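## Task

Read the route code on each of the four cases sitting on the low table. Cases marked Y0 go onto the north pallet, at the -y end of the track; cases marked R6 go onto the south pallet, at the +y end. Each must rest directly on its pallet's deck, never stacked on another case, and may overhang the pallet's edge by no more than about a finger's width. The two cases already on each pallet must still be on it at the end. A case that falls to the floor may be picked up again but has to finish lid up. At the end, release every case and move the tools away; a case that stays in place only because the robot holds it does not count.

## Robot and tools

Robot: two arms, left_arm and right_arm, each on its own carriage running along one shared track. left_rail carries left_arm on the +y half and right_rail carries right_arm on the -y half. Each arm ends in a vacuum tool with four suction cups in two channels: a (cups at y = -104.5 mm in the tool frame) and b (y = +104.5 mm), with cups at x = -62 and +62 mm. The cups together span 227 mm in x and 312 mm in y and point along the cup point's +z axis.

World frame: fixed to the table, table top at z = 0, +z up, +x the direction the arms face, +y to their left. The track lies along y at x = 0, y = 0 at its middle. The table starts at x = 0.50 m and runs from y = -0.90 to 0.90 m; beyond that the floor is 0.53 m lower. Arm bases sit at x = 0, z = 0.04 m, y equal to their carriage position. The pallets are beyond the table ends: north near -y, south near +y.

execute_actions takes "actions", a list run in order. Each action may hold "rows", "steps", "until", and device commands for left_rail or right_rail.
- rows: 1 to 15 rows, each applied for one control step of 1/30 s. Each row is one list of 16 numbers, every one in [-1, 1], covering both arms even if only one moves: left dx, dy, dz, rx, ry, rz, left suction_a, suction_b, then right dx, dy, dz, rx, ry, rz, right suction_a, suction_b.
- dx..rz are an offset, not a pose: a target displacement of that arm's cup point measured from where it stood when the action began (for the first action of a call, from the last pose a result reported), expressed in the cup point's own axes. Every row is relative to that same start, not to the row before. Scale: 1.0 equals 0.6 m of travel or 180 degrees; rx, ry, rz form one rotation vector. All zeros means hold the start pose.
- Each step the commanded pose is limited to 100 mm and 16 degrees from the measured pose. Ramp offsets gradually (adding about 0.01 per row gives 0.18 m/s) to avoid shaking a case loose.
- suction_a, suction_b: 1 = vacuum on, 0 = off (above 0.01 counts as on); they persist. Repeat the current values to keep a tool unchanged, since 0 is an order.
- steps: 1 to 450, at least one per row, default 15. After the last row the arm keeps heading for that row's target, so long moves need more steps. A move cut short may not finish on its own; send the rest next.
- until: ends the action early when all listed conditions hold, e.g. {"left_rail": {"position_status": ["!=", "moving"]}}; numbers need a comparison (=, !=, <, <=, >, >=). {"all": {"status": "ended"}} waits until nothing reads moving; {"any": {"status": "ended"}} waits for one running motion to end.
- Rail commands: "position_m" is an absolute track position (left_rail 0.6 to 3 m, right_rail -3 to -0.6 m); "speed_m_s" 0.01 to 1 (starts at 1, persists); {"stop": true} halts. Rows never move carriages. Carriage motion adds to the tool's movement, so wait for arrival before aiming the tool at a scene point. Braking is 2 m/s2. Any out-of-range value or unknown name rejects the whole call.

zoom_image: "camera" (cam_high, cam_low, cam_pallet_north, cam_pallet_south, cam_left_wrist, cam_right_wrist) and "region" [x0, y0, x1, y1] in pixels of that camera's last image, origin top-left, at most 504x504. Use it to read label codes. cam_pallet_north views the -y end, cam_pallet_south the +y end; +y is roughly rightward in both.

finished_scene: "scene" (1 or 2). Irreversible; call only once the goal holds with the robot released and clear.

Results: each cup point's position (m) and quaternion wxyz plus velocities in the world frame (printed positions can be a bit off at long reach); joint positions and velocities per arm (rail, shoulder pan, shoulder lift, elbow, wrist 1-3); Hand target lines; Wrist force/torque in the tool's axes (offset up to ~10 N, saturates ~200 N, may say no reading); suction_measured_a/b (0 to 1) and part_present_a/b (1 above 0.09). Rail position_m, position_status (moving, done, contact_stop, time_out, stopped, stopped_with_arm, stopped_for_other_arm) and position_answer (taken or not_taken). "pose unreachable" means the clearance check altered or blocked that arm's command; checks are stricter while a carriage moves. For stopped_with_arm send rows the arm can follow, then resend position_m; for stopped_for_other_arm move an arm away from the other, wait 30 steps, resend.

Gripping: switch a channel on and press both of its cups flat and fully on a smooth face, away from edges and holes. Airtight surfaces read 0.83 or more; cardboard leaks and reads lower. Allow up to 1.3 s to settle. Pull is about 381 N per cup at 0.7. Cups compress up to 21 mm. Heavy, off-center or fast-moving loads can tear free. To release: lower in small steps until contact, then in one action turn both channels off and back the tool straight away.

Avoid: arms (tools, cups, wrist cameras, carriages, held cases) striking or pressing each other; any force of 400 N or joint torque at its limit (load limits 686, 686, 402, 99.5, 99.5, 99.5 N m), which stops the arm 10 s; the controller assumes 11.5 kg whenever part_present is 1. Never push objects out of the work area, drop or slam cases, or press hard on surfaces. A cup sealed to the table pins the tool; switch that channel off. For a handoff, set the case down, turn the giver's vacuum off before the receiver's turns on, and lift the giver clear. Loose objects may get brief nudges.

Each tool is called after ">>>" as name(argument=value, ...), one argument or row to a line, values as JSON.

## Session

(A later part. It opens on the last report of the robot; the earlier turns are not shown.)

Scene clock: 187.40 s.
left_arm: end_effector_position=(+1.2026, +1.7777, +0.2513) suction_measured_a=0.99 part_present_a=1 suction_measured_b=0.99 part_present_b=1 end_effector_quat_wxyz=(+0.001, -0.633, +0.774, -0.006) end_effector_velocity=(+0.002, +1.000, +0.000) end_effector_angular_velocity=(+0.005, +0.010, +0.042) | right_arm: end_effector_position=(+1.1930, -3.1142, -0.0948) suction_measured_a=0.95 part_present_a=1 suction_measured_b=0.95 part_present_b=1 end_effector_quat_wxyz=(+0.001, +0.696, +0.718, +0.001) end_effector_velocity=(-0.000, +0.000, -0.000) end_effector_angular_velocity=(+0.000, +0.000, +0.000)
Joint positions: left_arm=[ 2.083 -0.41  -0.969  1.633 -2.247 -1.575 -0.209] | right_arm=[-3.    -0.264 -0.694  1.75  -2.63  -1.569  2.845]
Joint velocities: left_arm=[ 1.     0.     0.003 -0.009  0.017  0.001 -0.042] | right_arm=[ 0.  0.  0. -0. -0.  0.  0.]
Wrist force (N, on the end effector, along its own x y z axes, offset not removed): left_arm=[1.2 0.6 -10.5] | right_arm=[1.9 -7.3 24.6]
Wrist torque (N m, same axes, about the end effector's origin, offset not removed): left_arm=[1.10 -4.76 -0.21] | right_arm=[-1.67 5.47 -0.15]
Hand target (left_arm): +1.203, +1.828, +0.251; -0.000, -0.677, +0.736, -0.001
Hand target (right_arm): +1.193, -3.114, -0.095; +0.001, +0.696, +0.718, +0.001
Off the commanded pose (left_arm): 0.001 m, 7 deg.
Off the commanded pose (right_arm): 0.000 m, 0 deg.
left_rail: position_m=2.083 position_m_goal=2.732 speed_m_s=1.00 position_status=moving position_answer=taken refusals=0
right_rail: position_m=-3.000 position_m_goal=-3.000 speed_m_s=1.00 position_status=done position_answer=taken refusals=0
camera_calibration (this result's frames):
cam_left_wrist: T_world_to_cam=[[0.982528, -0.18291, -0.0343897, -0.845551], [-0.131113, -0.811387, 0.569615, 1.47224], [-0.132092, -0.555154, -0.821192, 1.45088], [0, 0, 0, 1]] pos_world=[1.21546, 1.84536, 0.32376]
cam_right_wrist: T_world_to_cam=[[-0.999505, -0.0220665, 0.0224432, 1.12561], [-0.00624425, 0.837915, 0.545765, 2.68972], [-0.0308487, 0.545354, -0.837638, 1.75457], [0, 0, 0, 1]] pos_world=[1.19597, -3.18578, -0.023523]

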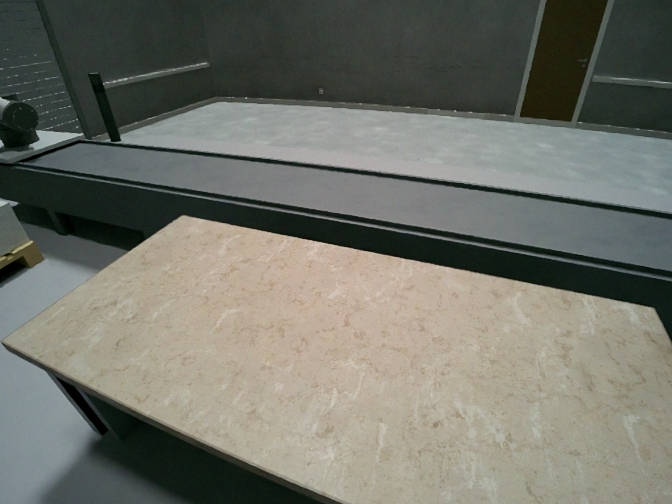

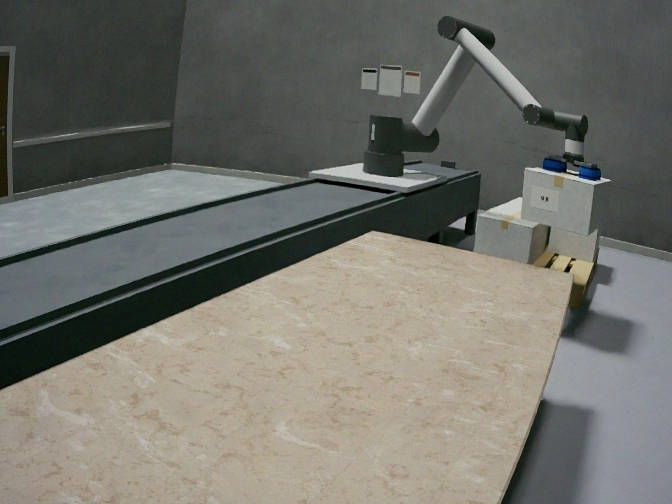

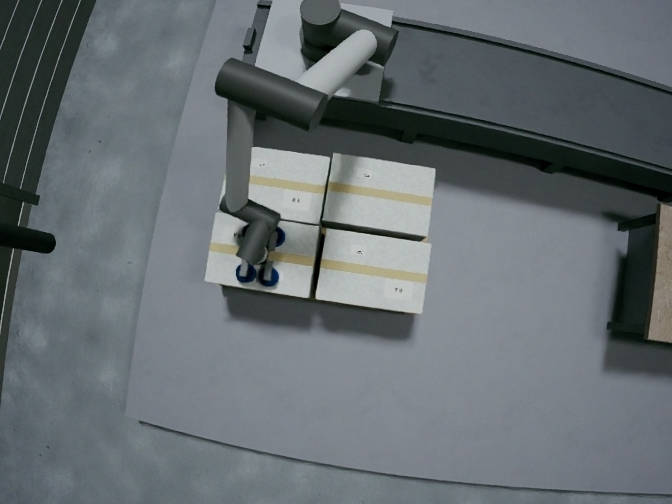

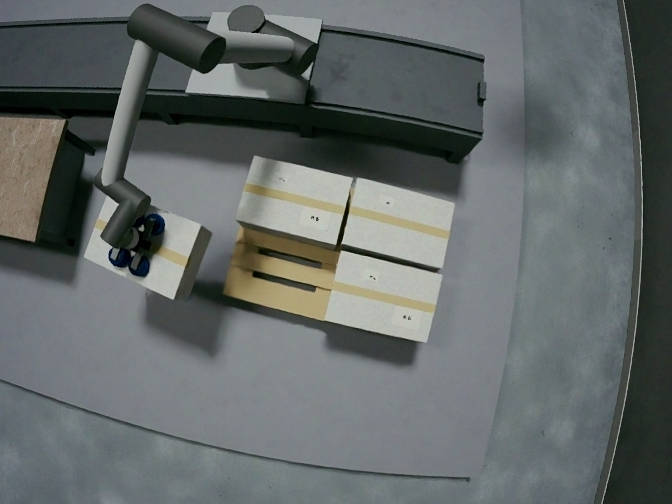

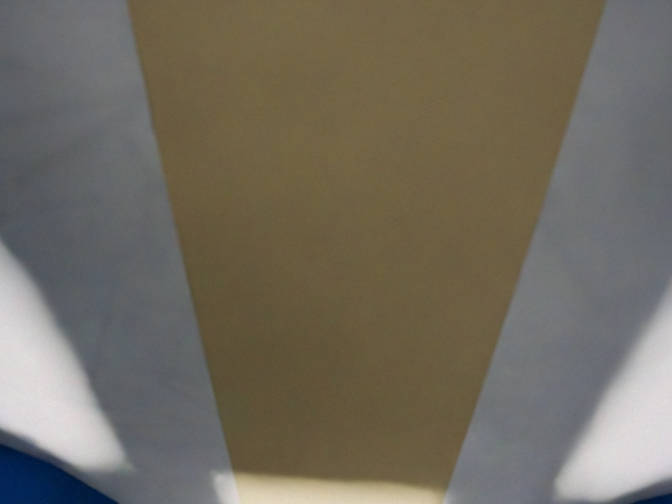

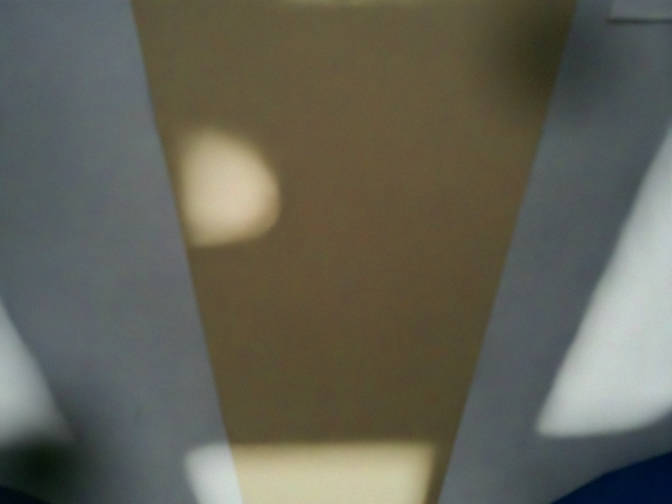

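>>> execute_actions(
  actions=[],
)

Scene clock: 190.57 s.
left_arm: end_effector_position=(+1.2030, +2.4271, +0.2512) suction_measured_a=0.99 part_present_a=1 suction_measured_b=0.99 part_present_b=1 end_effector_quat_wxyz=(+0.000, +0.677, -0.736, +0.001) end_effector_velocity=(+0.000, +0.000, +0.000) end_effector_angular_velocity=(-0.000, -0.000, +0.000) | right_arm: end_effector_position=(+1.1930, -3.1142, -0.0948) suction_measured_a=0.95 part_present_a=1 suction_measured_b=0.95 part_present_b=1 end_effector_quat_wxyz=(+0.001, +0.696, +0.718, +0.001) end_effector_velocity=(-0.000, +0.000, -0.000) end_effector_angular_velocity=(+0.000, +0.000, -0.000)
Joint positions: left_arm=[ 2.732 -0.411 -0.967  1.627 -2.232 -1.572 -0.327] | right_arm=[-3.    -0.264 -0.694  1.75  -2.63  -1.569  2.845]
Joint velocities: left_arm=[ 0.  0. -0.  0. -0. -0.  0.] | right_arm=[ 0. -0.  0.  0. -0. -0.  0.]
Wrist force (N, on the end effector, along its own x y z axes, offset not removed): left_arm=[-0.3 -3.0 -11.4] | right_arm=[-1.1 -2.4 24.1]
Wrist torque (N m, same axes, about the end effector's origin, offset not removed): left_arm=[0.40 -4.65 -0.53] | right_arm=[-0.77 5.89 -0.26]
Hand target (left_arm): +1.203, +2.427, +0.251; +0.000, +0.677, -0.736, +0.001
Hand target (right_arm): +1.193, -3.114, -0.095; +0.001, +0.696, +0.718, +0.001
Off the commanded pose (left_arm): 0.000 m, 0 deg.
Off the commanded pose (right_arm): 0.000 m, 0 deg.
left_rail: position_m=2.732 position_m_goal=2.732 speed_m_s=1.00 position_status=done position_answer=taken refusals=0
right_rail: position_m=-3.000 position_m_goal=-3.000 speed_m_s=1.00 position_status=done position_answer=taken refusals=0
camera_calibration (this result's frames):
cam_left_wrist: T_world_to_cam=[[0.99676, -0.0669492, -0.0445739, -1.02319], [-0.0300753, -0.824236, 0.565447, 1.90992], [-0.0745957, -0.562274, -0.82358, 1.76008], [0, 0, 0, 1]] pos_world=[1.20861, 2.49538, 0.324001]
cam_right_wrist: T_world_to_cam=[[-0.999504, -0.022066, 0.022474, 1.12562], [-0.00622675, 0.83791, 0.545772, 2.68972], [-0.0308742, 0.545361, -0.837632, 1.75456], [0, 0, 0, 1]] pos_world=[1.19598, -3.18578, -0.0235932]

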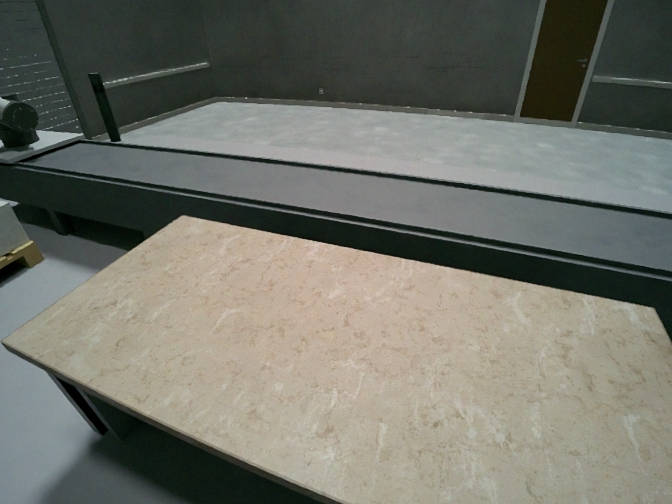

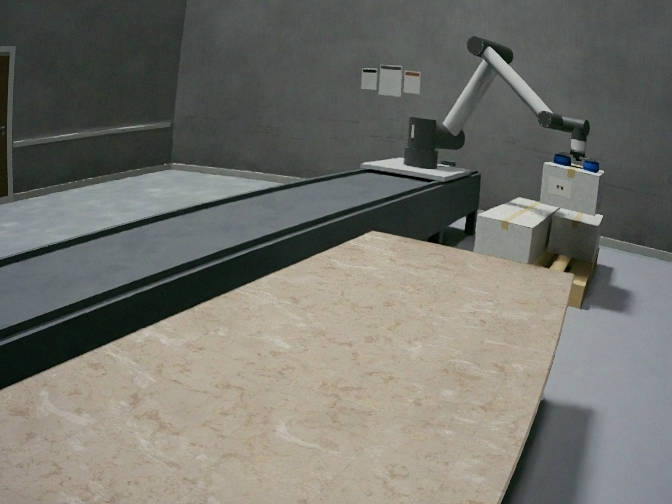

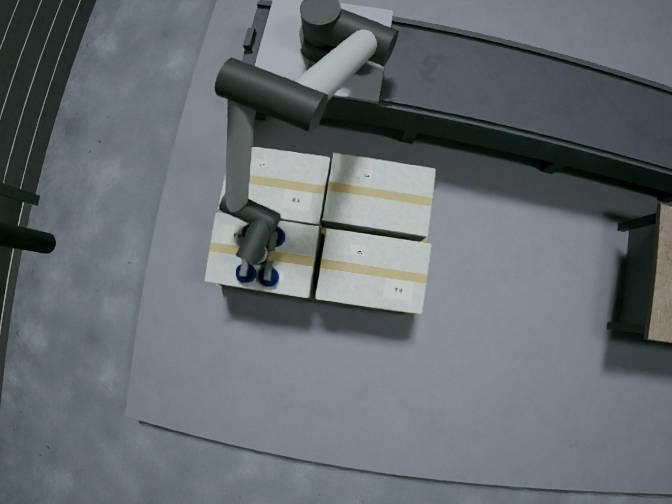

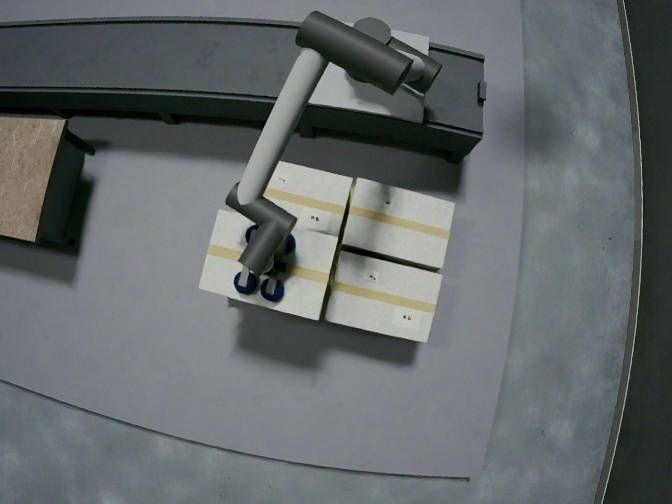

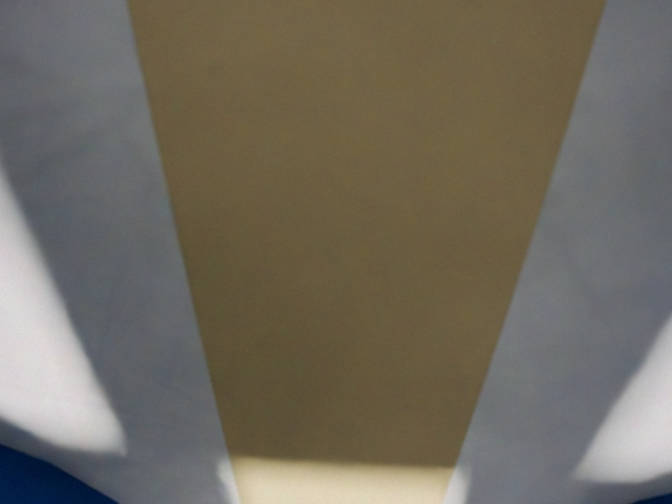

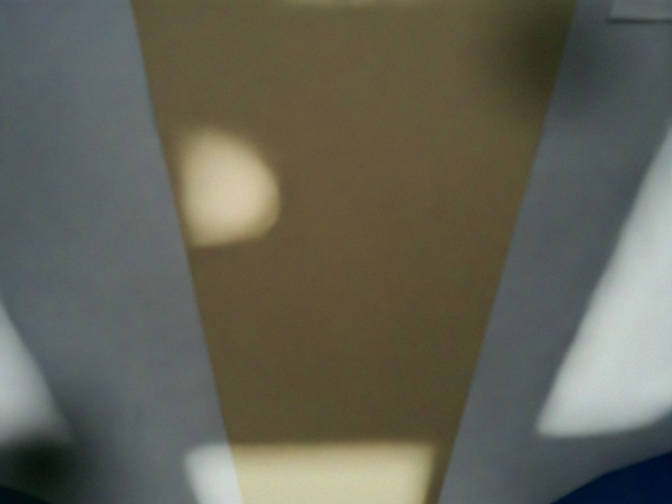

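>>> zoom_image(
  camera="cam_pallet_south",
  region=[190, 200, 260, 310],
)

>>> zoom_image(
  camera="cam_pallet_south",
  region=[290, 220, 360, 330],
)

Region (190, 200, 260, 310) of cam_pallet_south's 672x504 image, scaled by 4.582, with more detail than that image has; it fills the left 321 columns of this view, and the rest is white.

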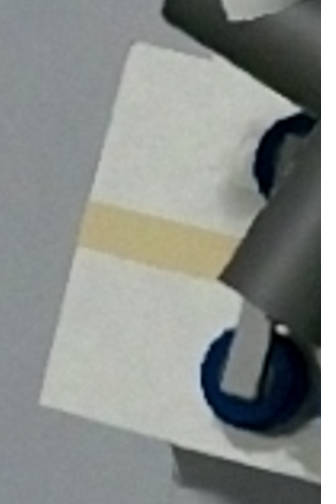

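Region (290, 220, 360, 330) of cam_pallet_south's 672x504 image, scaled by 4.582, with more detail than that image has; it fills the left 321 columns of this view, and the rest is white.

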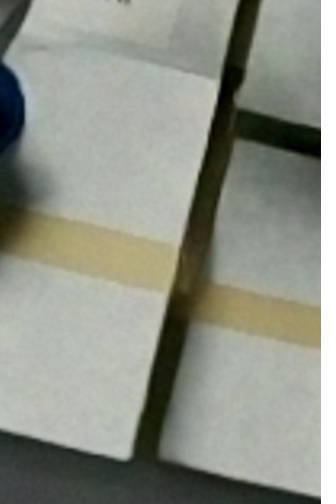

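>>> execute_actions(
  actions=[
    {"rows":[[0,0.003,0.008,0,0,0,1,1,0,0,0.001,0,0,0,1,1],[0,0.006,0.022,0,0,0,1,1,0,0,0.002,0,0,0,1,1],[0,0.0083,0.042,0,0,0,1,1,0,0,0.003,0,0,0,1,1],[0,0.0083,0.066,0,0,0,1,1,0,0,0.004,0,0,0,1,1],[0,0.0083,0.092,0,0,0,1,1,0,0,0.005,0,0,0,1,1],[0,0.0083,0.12,0,0,0,1,1,0,0,0.006,0,0,0,1,1],[0,0.0083,0.15,0,0,0,1,1,0,0,0.007,0,0,0,1,1],[0,0.0083,0.18,0,0,0,1,1,0,0,0.008,0,0,0,1,1],[0,0.0083,0.22,0,0,0,1,1,0,0,0.009,0,0,0,1,1],[0,0.0083,0.677,0,0,0,1,1,0,0,0.010,0,0,0,1,1]],"steps":24},
  ],
)

Scene clock: 198.53 s.
left_arm: end_effector_position=(+1.1879, +2.4303, -0.0442) suction_measured_a=0.99 part_present_a=1 suction_measured_b=0.99 part_present_b=1 end_effector_quat_wxyz=(+0.001, +0.677, -0.736, -0.001) end_effector_velocity=(+0.000, -0.003, -0.479) end_effector_angular_velocity=(-0.002, -0.004, -0.000) | right_arm: end_effector_position=(+1.1931, -3.1142, -0.1008) suction_measured_a=0.95 part_present_a=1 suction_measured_b=0.95 part_present_b=1 end_effector_quat_wxyz=(+0.001, +0.696, +0.718, +0.001) end_effector_velocity=(+0.000, -0.000, -0.000) end_effector_angular_velocity=(-0.000, -0.000, -0.000)
Joint positions: left_arm=[ 2.732 -0.413 -0.727  1.706 -2.547 -1.572 -0.329] | right_arm=[-3.    -0.264 -0.688  1.749 -2.635 -1.569  2.845]
Joint velocities: left_arm=[ 0.    -0.002  0.466 -0.024 -0.446 -0.    -0.002] | right_arm=[ 0.  0.  0. -0. -0. -0.  0.]
Wrist force (N, on the end effector, along its own x y z axes, offset not removed): left_arm=[0.8 0.3 -14.3] | right_arm=[-4.9 -3.6 24.2]
Wrist torque (N m, same axes, about the end effector's origin, offset not removed): left_arm=[0.68 -4.83 -0.40] | right_arm=[-0.98 6.42 -0.42]
Hand target (left_arm): +1.187, +2.430, -0.122; +0.001, +0.677, -0.736, -0.000
Hand target (right_arm): +1.193, -3.114, -0.101; +0.001, +0.696, +0.718, +0.001
Off the commanded pose (left_arm): 0.111 m, 0 deg; position clipped at the last step of the last action.
Off the commanded pose (right_arm): 0.000 m, 0 deg.
left_rail: position_m=2.732 position_m_goal=2.732 speed_m_s=1.00 position_status=done position_answer=taken refusals=0
right_rail: position_m=-3.000 position_m_goal=-3.000 speed_m_s=1.00 position_status=done position_answer=taken refusals=0
camera_calibration (this result's frames):
cam_left_wrist: T_world_to_cam=[[0.99659, -0.0668876, -0.0483151, -1.02119], [-0.0280235, -0.825119, 0.564263, 2.07878], [-0.0776079, -0.560985, -0.82418, 1.5179], [0, 0, 0, 1]] pos_world=[1.19376, 2.49846, 0.0287077]
cam_right_wrist: T_world_to_cam=[[-0.999504, -0.0220659, 0.0224723, 1.12578], [-0.00622766, 0.837911, 0.545772, 2.69296], [-0.0308727, 0.545361, -0.837633, 1.74959], [0, 0, 0, 1]] pos_world=[1.19601, -3.18577, -0.0295291]

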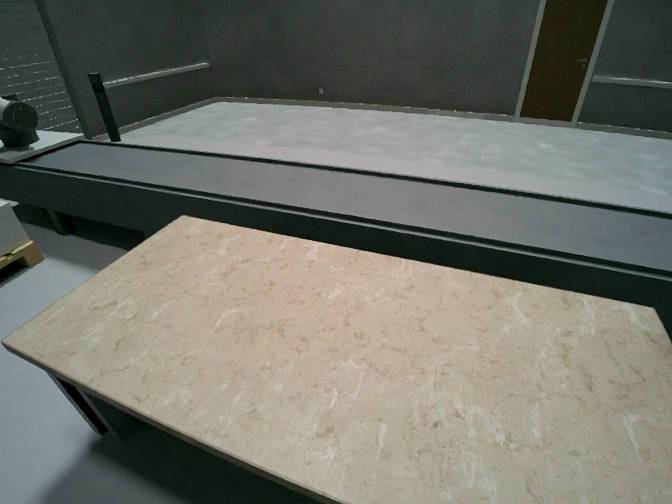

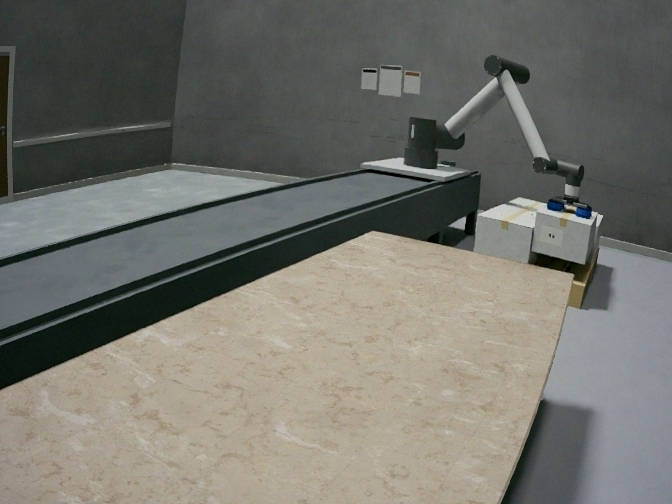

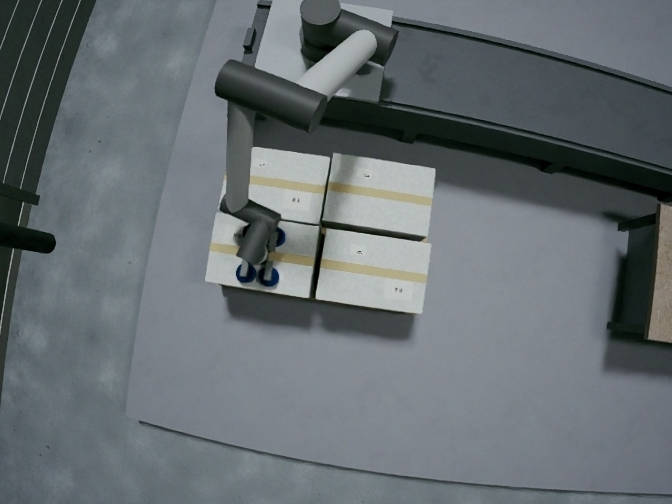

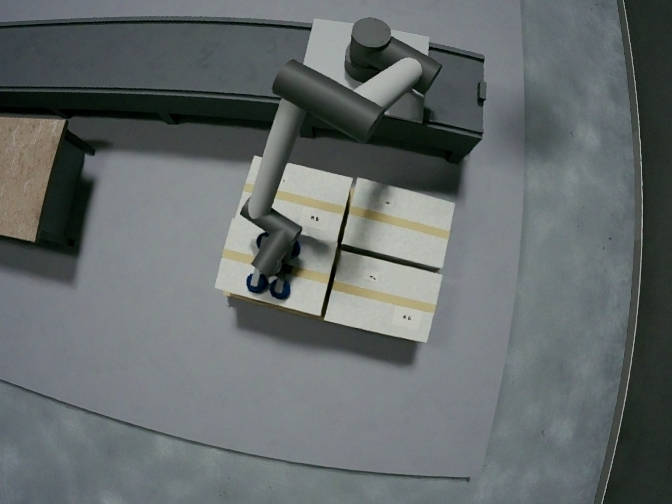

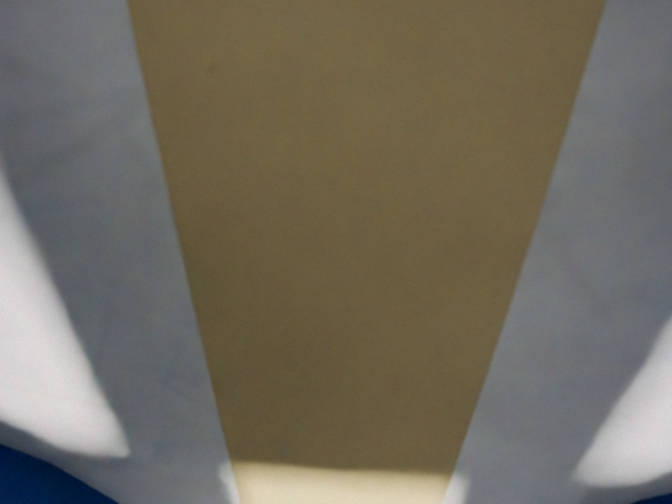

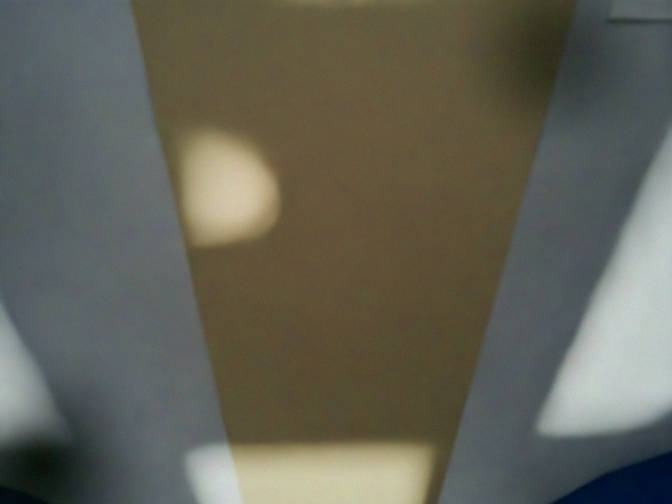

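Rowless hop to converge left.

>>> execute_actions(
  actions=[
    {"steps":1},
  ],
)

Scene clock: 198.93 s.
left_arm: end_effector_position=(+1.1876, +2.4301, -0.1193) suction_measured_a=0.99 part_present_a=1 suction_measured_b=0.99 part_present_b=1 end_effector_quat_wxyz=(+0.001, +0.677, -0.736, -0.000) end_effector_velocity=(+0.012, -0.005, -0.039) end_effector_angular_velocity=(-0.006, -0.013, -0.000) | right_arm: end_effector_position=(+1.1931, -3.1142, -0.1008) suction_measured_a=0.95 part_present_a=1 suction_measured_b=0.95 part_present_b=1 end_effector_quat_wxyz=(+0.001, +0.696, +0.718, +0.001) end_effector_velocity=(-0.000, +0.000, -0.000) end_effector_angular_velocity=(-0.000, -0.000, +0.000)
Joint positions: left_arm=[ 2.732 -0.414 -0.653  1.699 -2.615 -1.572 -0.329] | right_arm=[-3.    -0.264 -0.687  1.749 -2.635 -1.569  2.845]
Joint velocities: left_arm=[ 0.    -0.     0.046 -0.022 -0.039 -0.     0.   ] | right_arm=[ 0.  0.  0. -0. -0. -0. -0.]
Wrist force (N, on the end effector, along its own x y z axes, offset not removed): left_arm=[0.7 2.1 -12.3] | right_arm=[1.3 -2.7 25.5]
Wrist torque (N m, same axes, about the end effector's origin, offset not removed): left_arm=[0.86 -4.95 -0.51] | right_arm=[-0.99 5.52 -0.35]
Hand target (left_arm): +1.197, +2.427, -0.154; +0.000, +0.677, -0.736, +0.001
Hand target (right_arm): +1.193, -3.114, -0.101; +0.001, +0.696, +0.718, +0.001
Off the commanded pose (left_arm): 0.037 m, 0 deg.
Off the commanded pose (right_arm): 0.000 m, 0 deg.
left_rail: position_m=2.732 position_m_goal=2.732 speed_m_s=1.00 position_status=done position_answer=taken refusals=0
right_rail: position_m=-3.000 position_m_goal=-3.000 speed_m_s=1.00 position_status=done position_answer=taken refusals=0
camera_calibration (this result's frames):
cam_left_wrist: T_world_to_cam=[[0.996647, -0.0669103, -0.0470999, -1.02439], [-0.0286901, -0.824826, 0.564659, 2.12115], [-0.0766307, -0.561414, -0.823979, 1.45575], [0, 0, 0, 1]] pos_world=[1.19337, 2.49831, -0.0464649]
cam_right_wrist: T_world_to_cam=[[-0.999504, -0.0220661, 0.0224713, 1.12578], [-0.00622831, 0.837911, 0.545771, 2.69299], [-0.030872, 0.545361, -0.837633, 1.74954], [0, 0, 0, 1]] pos_world=[1.19601, -3.18577, -0.0295859]

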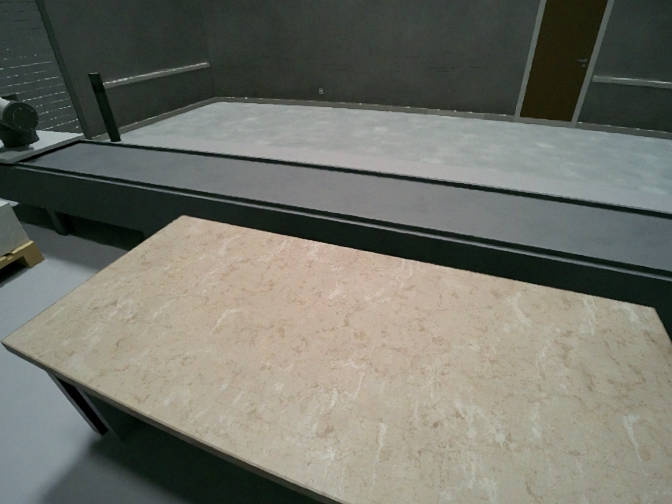

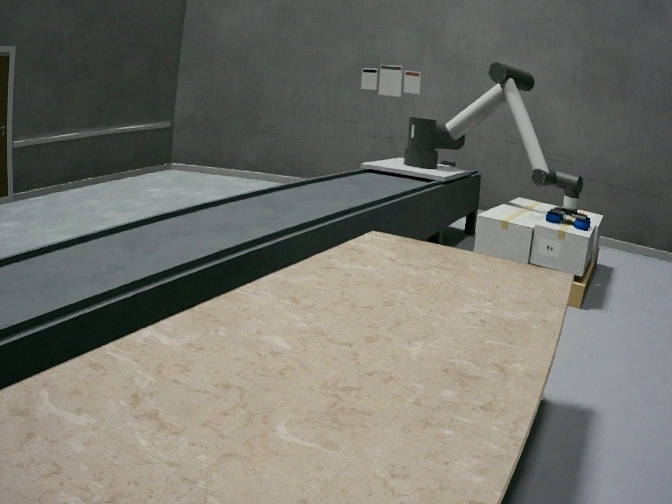

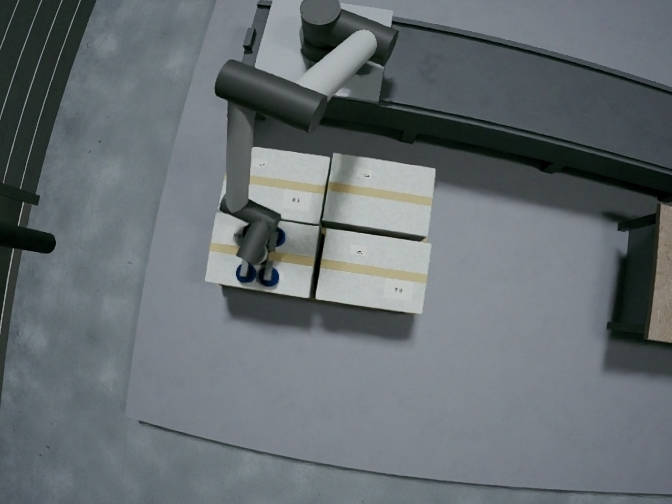

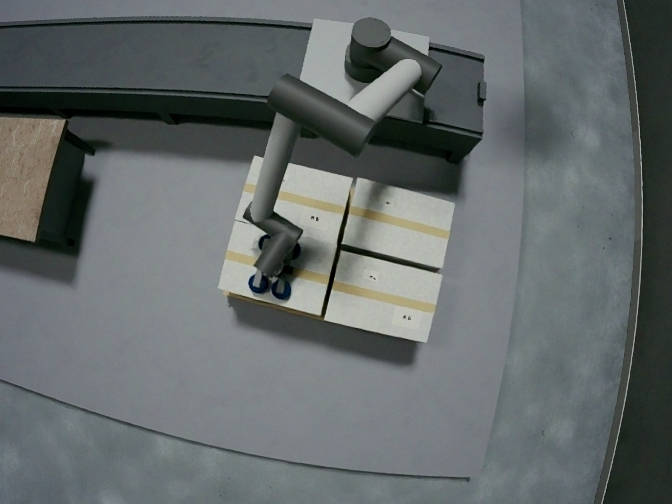

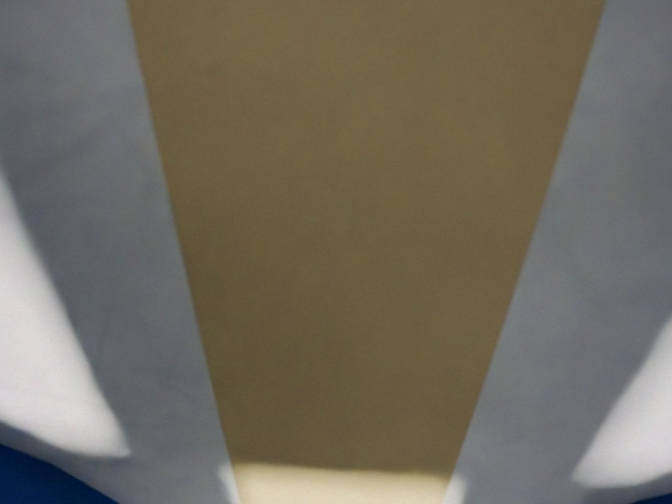

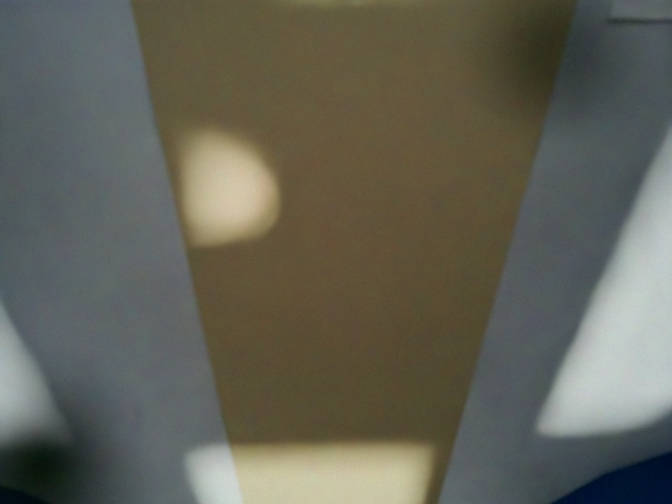

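>>> execute_actions(
  actions=[],
)

Scene clock: 199.47 s.
left_arm: end_effector_position=(+1.1968, +2.4267, -0.1535) suction_measured_a=0.99 part_present_a=1 suction_measured_b=0.99 part_present_b=1 end_effector_quat_wxyz=(+0.000, +0.677, -0.736, +0.001) end_effector_velocity=(+0.001, +0.000, -0.004) end_effector_angular_velocity=(+0.000, -0.000, +0.000) | right_arm: end_effector_position=(+1.1931, -3.1142, -0.1008) suction_measured_a=0.95 part_present_a=1 suction_measured_b=0.95 part_present_b=1 end_effector_quat_wxyz=(+0.001, +0.696, +0.718, +0.001) end_effector_velocity=(+0.000, +0.000, +0.000) end_effector_angular_velocity=(+0.000, -0.000, +0.000)
Joint positions: left_arm=[ 2.732 -0.413 -0.612  1.676 -2.636 -1.572 -0.329] | right_arm=[-3.    -0.264 -0.687  1.749 -2.635 -1.569  2.845]
Joint velocities: left_arm=[ 0.     0.     0.005 -0.003 -0.002  0.001  0.   ] | right_arm=[ 0. -0. -0.  0. -0.  0. -0.]
Wrist force (N, on the end effector, along its own x y z axes, offset not removed): left_arm=[0.1 -0.5 -16.9] | right_arm=[-1.3 -2.0 27.3]
Wrist torque (N m, same axes, about the end effector's origin, offset not removed): left_arm=[0.82 -4.83 -0.56] | right_arm=[-0.79 5.91 -0.32]
Hand target (left_arm): +1.197, +2.427, -0.154; +0.000, +0.677, -0.736, +0.001
Hand target (right_arm): +1.193, -3.114, -0.101; +0.001, +0.696, +0.718, +0.001
Off the commanded pose (left_arm): 0.002 m, 0 deg.
Off the commanded pose (right_arm): 0.000 m, 0 deg.
left_rail: position_m=2.732 position_m_goal=2.732 speed_m_s=1.00 position_status=done position_answer=taken refusals=0
right_rail: position_m=-3.000 position_m_goal=-3.000 speed_m_s=1.00 position_status=done position_answer=taken refusals=0
camera_calibration (this result's frames):
cam_left_wrist: T_world_to_cam=[[0.996754, -0.0669716, -0.0446796, -1.03504], [-0.0300323, -0.824225, 0.565466, 2.13825], [-0.0746962, -0.562288, -0.823561, 1.42624], [0, 0, 0, 1]] pos_world=[1.20243, 2.49504, -0.0807596]
cam_right_wrist: T_world_to_cam=[[-0.999504, -0.022066, 0.0224731, 1.12578], [-0.00622727, 0.837911, 0.545772, 2.69299], [-0.0308735, 0.545361, -0.837632, 1.74954], [0, 0, 0, 1]] pos_world=[1.19601, -3.18577, -0.0295909]

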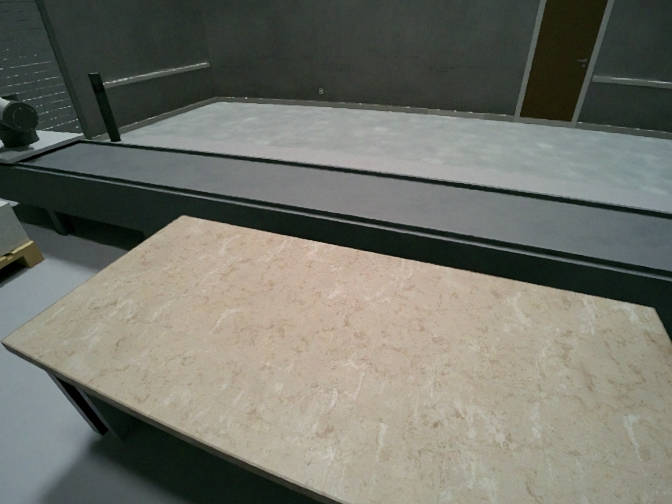

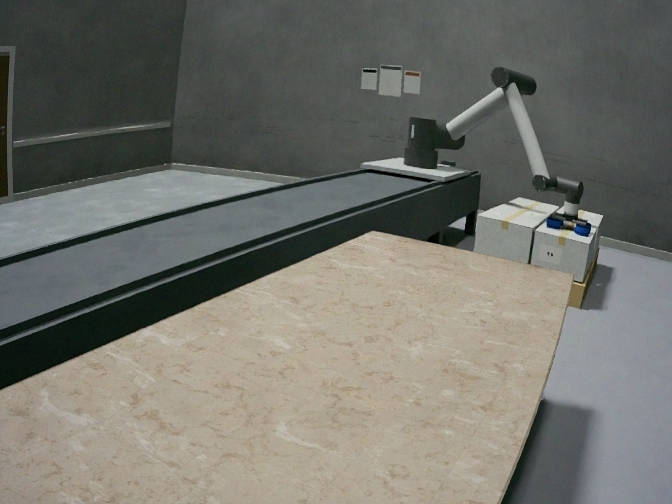

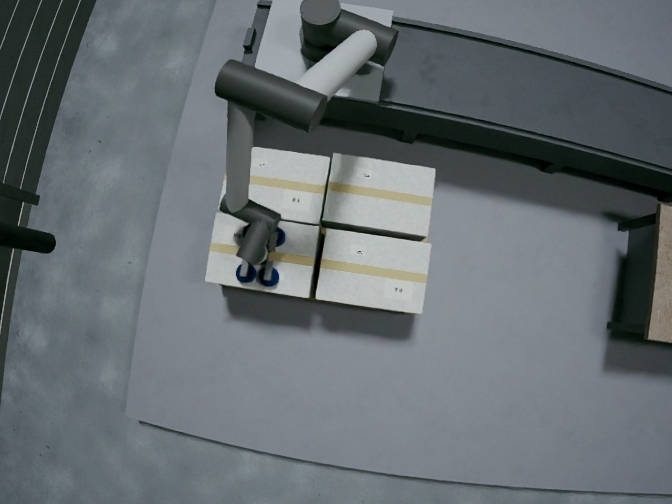

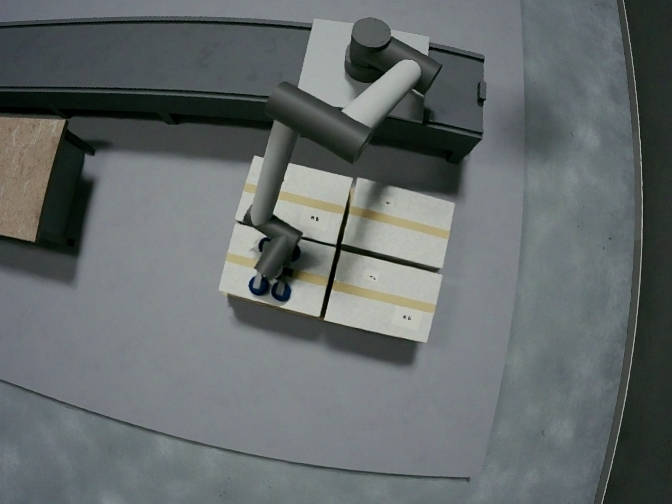

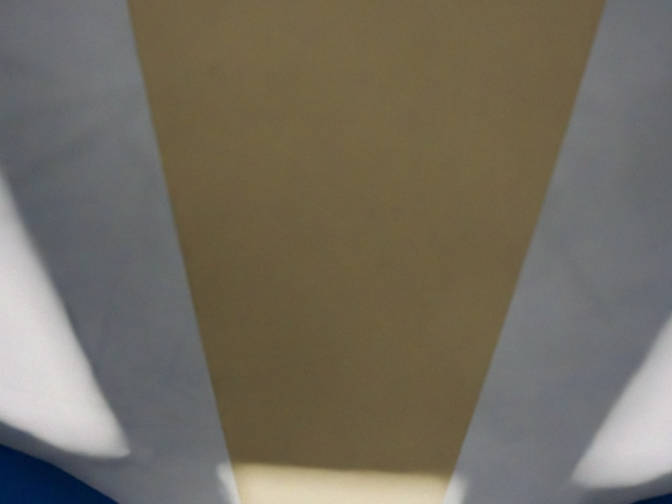

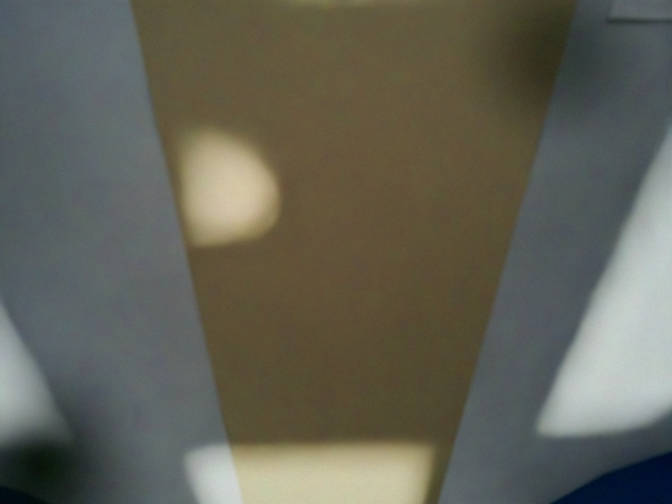

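>>> zoom_image(
  camera="cam_low",
  region=[500, 200, 620, 300],
)

>>> zoom_image(
  camera="cam_pallet_south",
  region=[205, 215, 355, 335],
)

Region (500, 200, 620, 300) of cam_low's 672x504 image, scaled by 4.200, with more detail than that image has.

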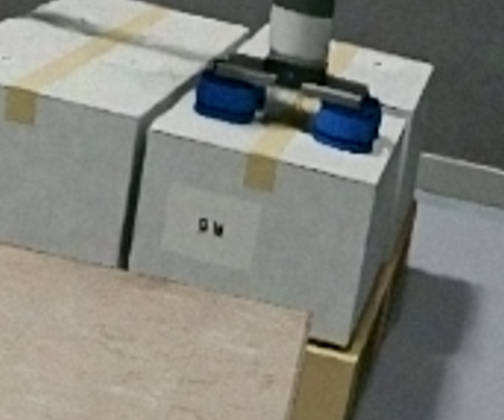

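Region (205, 215, 355, 335) of cam_pallet_south's 672x504 image, scaled by 3.360, with more detail than that image has; it fills the top 403 rows of this view, and the rest is white.

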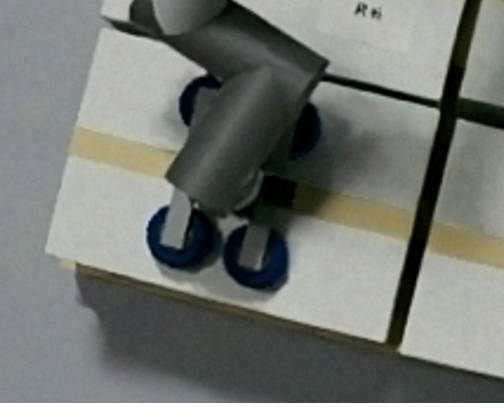

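>>> execute_actions(
  actions=[
    {"rows":[[0.0,0,0.009,0,0,0,1,1,0,0,0.0025,0,0,0,1,1]],"steps":1},
  ],
)

Scene clock: 203.03 s.
left_arm: end_effector_position=(+1.1969, +2.4268, -0.1542) suction_measured_a=0.99 part_present_a=1 suction_measured_b=0.99 part_present_b=1 end_effector_quat_wxyz=(+0.000, +0.677, -0.736, +0.001) end_effector_velocity=(-0.000, +0.000, -0.006) end_effector_angular_velocity=(-0.000, -0.000, -0.000) | right_arm: end_effector_position=(+1.1931, -3.1142, -0.1008) suction_measured_a=0.95 part_present_a=1 suction_measured_b=0.95 part_present_b=1 end_effector_quat_wxyz=(+0.001, +0.696, +0.718, +0.001) end_effector_velocity=(-0.000, +0.000, -0.002) end_effector_angular_velocity=(+0.000, +0.000, -0.000)
Joint positions: left_arm=[ 2.732 -0.413 -0.612  1.676 -2.636 -1.572 -0.329] | right_arm=[-3.    -0.264 -0.687  1.749 -2.635 -1.569  2.845]
Joint velocities: left_arm=[ 0.     0.     0.006 -0.001 -0.005 -0.     0.   ] | right_arm=[ 0.    -0.     0.002 -0.    -0.001 -0.     0.   ]
Wrist force (N, on the end effector, along its own x y z axes, offset not removed): left_arm=[4.5 -2.7 -13.6] | right_arm=[-0.6 -4.2 25.3]
Wrist torque (N m, same axes, about the end effector's origin, offset not removed): left_arm=[0.30 -5.37 -0.51] | right_arm=[-1.03 5.96 -0.30]
Hand target (left_arm): +1.197, +2.426, -0.159; +0.000, +0.677, -0.736, +0.001
Hand target (right_arm): +1.193, -3.114, -0.102; +0.001, +0.696, +0.718, +0.001
Off the commanded pose (left_arm): 0.005 m, 0 deg.
Off the commanded pose (right_arm): 0.001 m, 0 deg.
left_rail: position_m=2.732 position_m_goal=2.732 speed_m_s=1.00 position_status=done position_answer=taken refusals=0
right_rail: position_m=-3.000 position_m_goal=-3.000 speed_m_s=1.00 position_status=done position_answer=taken refusals=0
camera_calibration (this result's frames):
cam_left_wrist: T_world_to_cam=[[0.996755, -0.0669427, -0.044695, -1.03525], [-0.0300065, -0.824276, 0.565392, 2.13872], [-0.0746899, -0.562216, -0.82361, 1.42555], [0, 0, 0, 1]] pos_world=[1.20254, 2.49507, -0.0813872]
cam_right_wrist: T_world_to_cam=[[-0.999504, -0.0220657, 0.0224765, 1.12578], [-0.00622512, 0.83791, 0.545773, 2.69299], [-0.0308761, 0.545362, -0.837632, 1.74953], [0, 0, 0, 1]] pos_world=[1.19601, -3.18577, -0.0296029]

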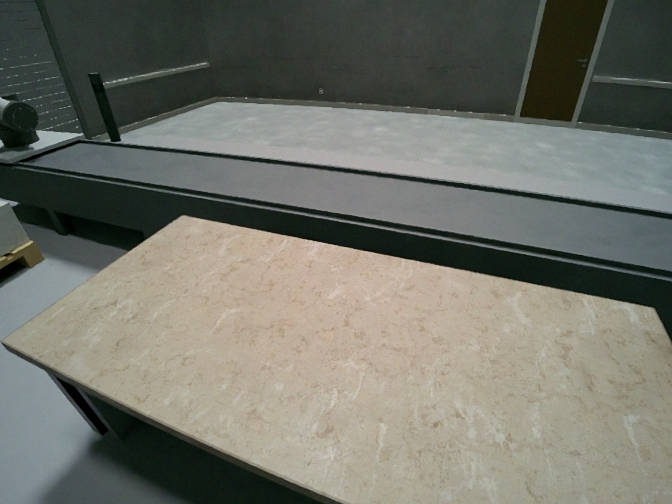

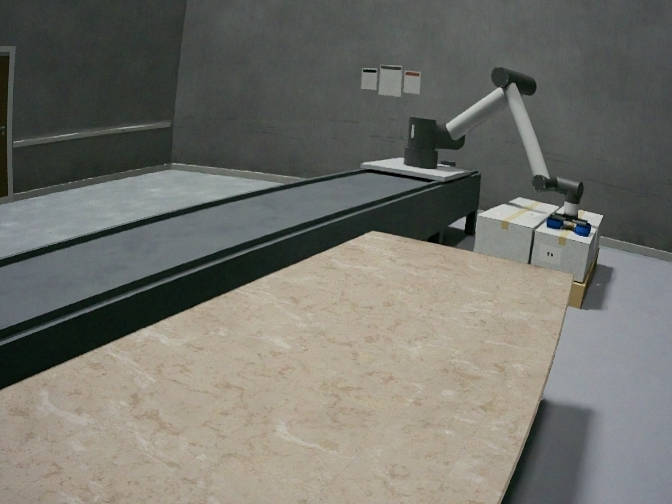

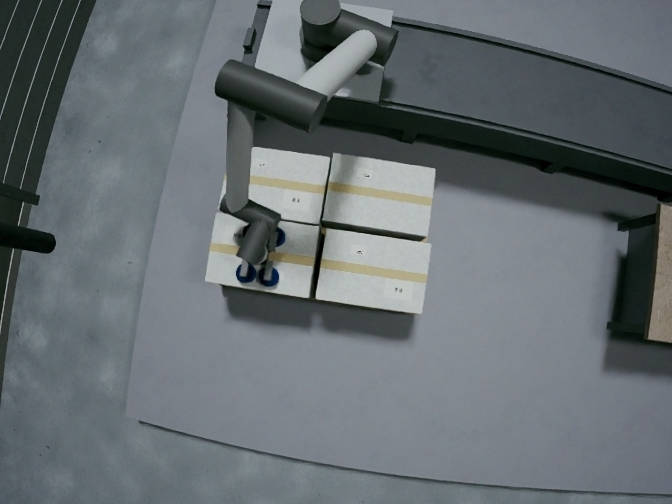

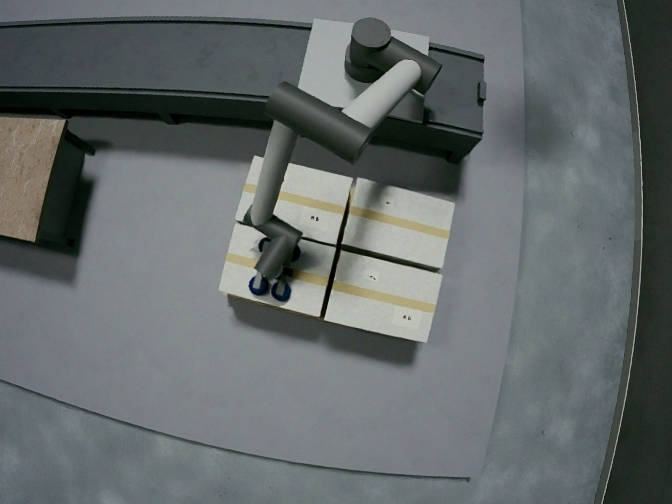

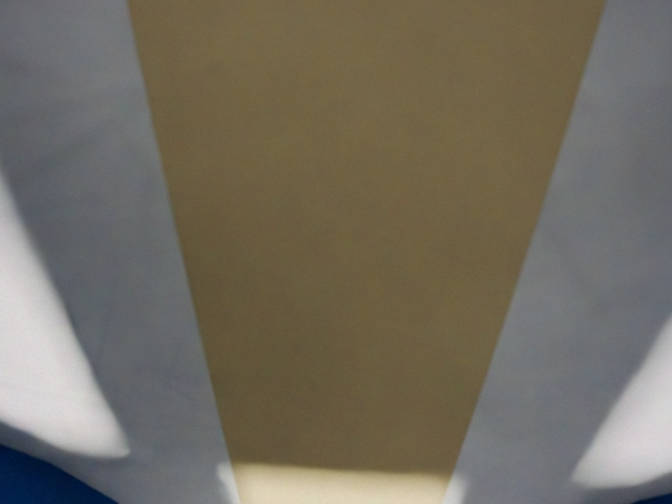

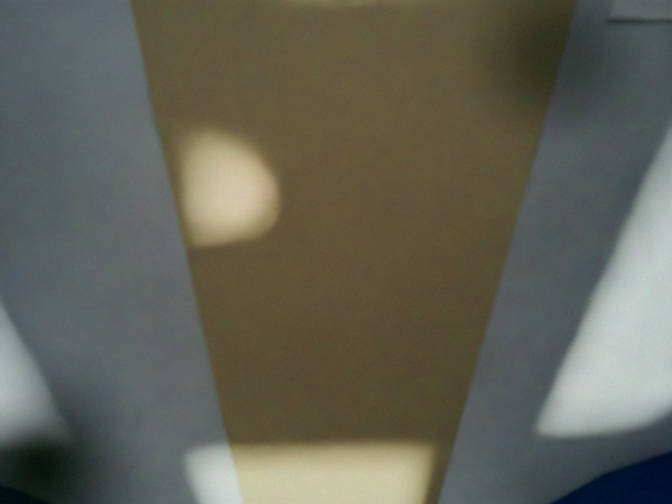

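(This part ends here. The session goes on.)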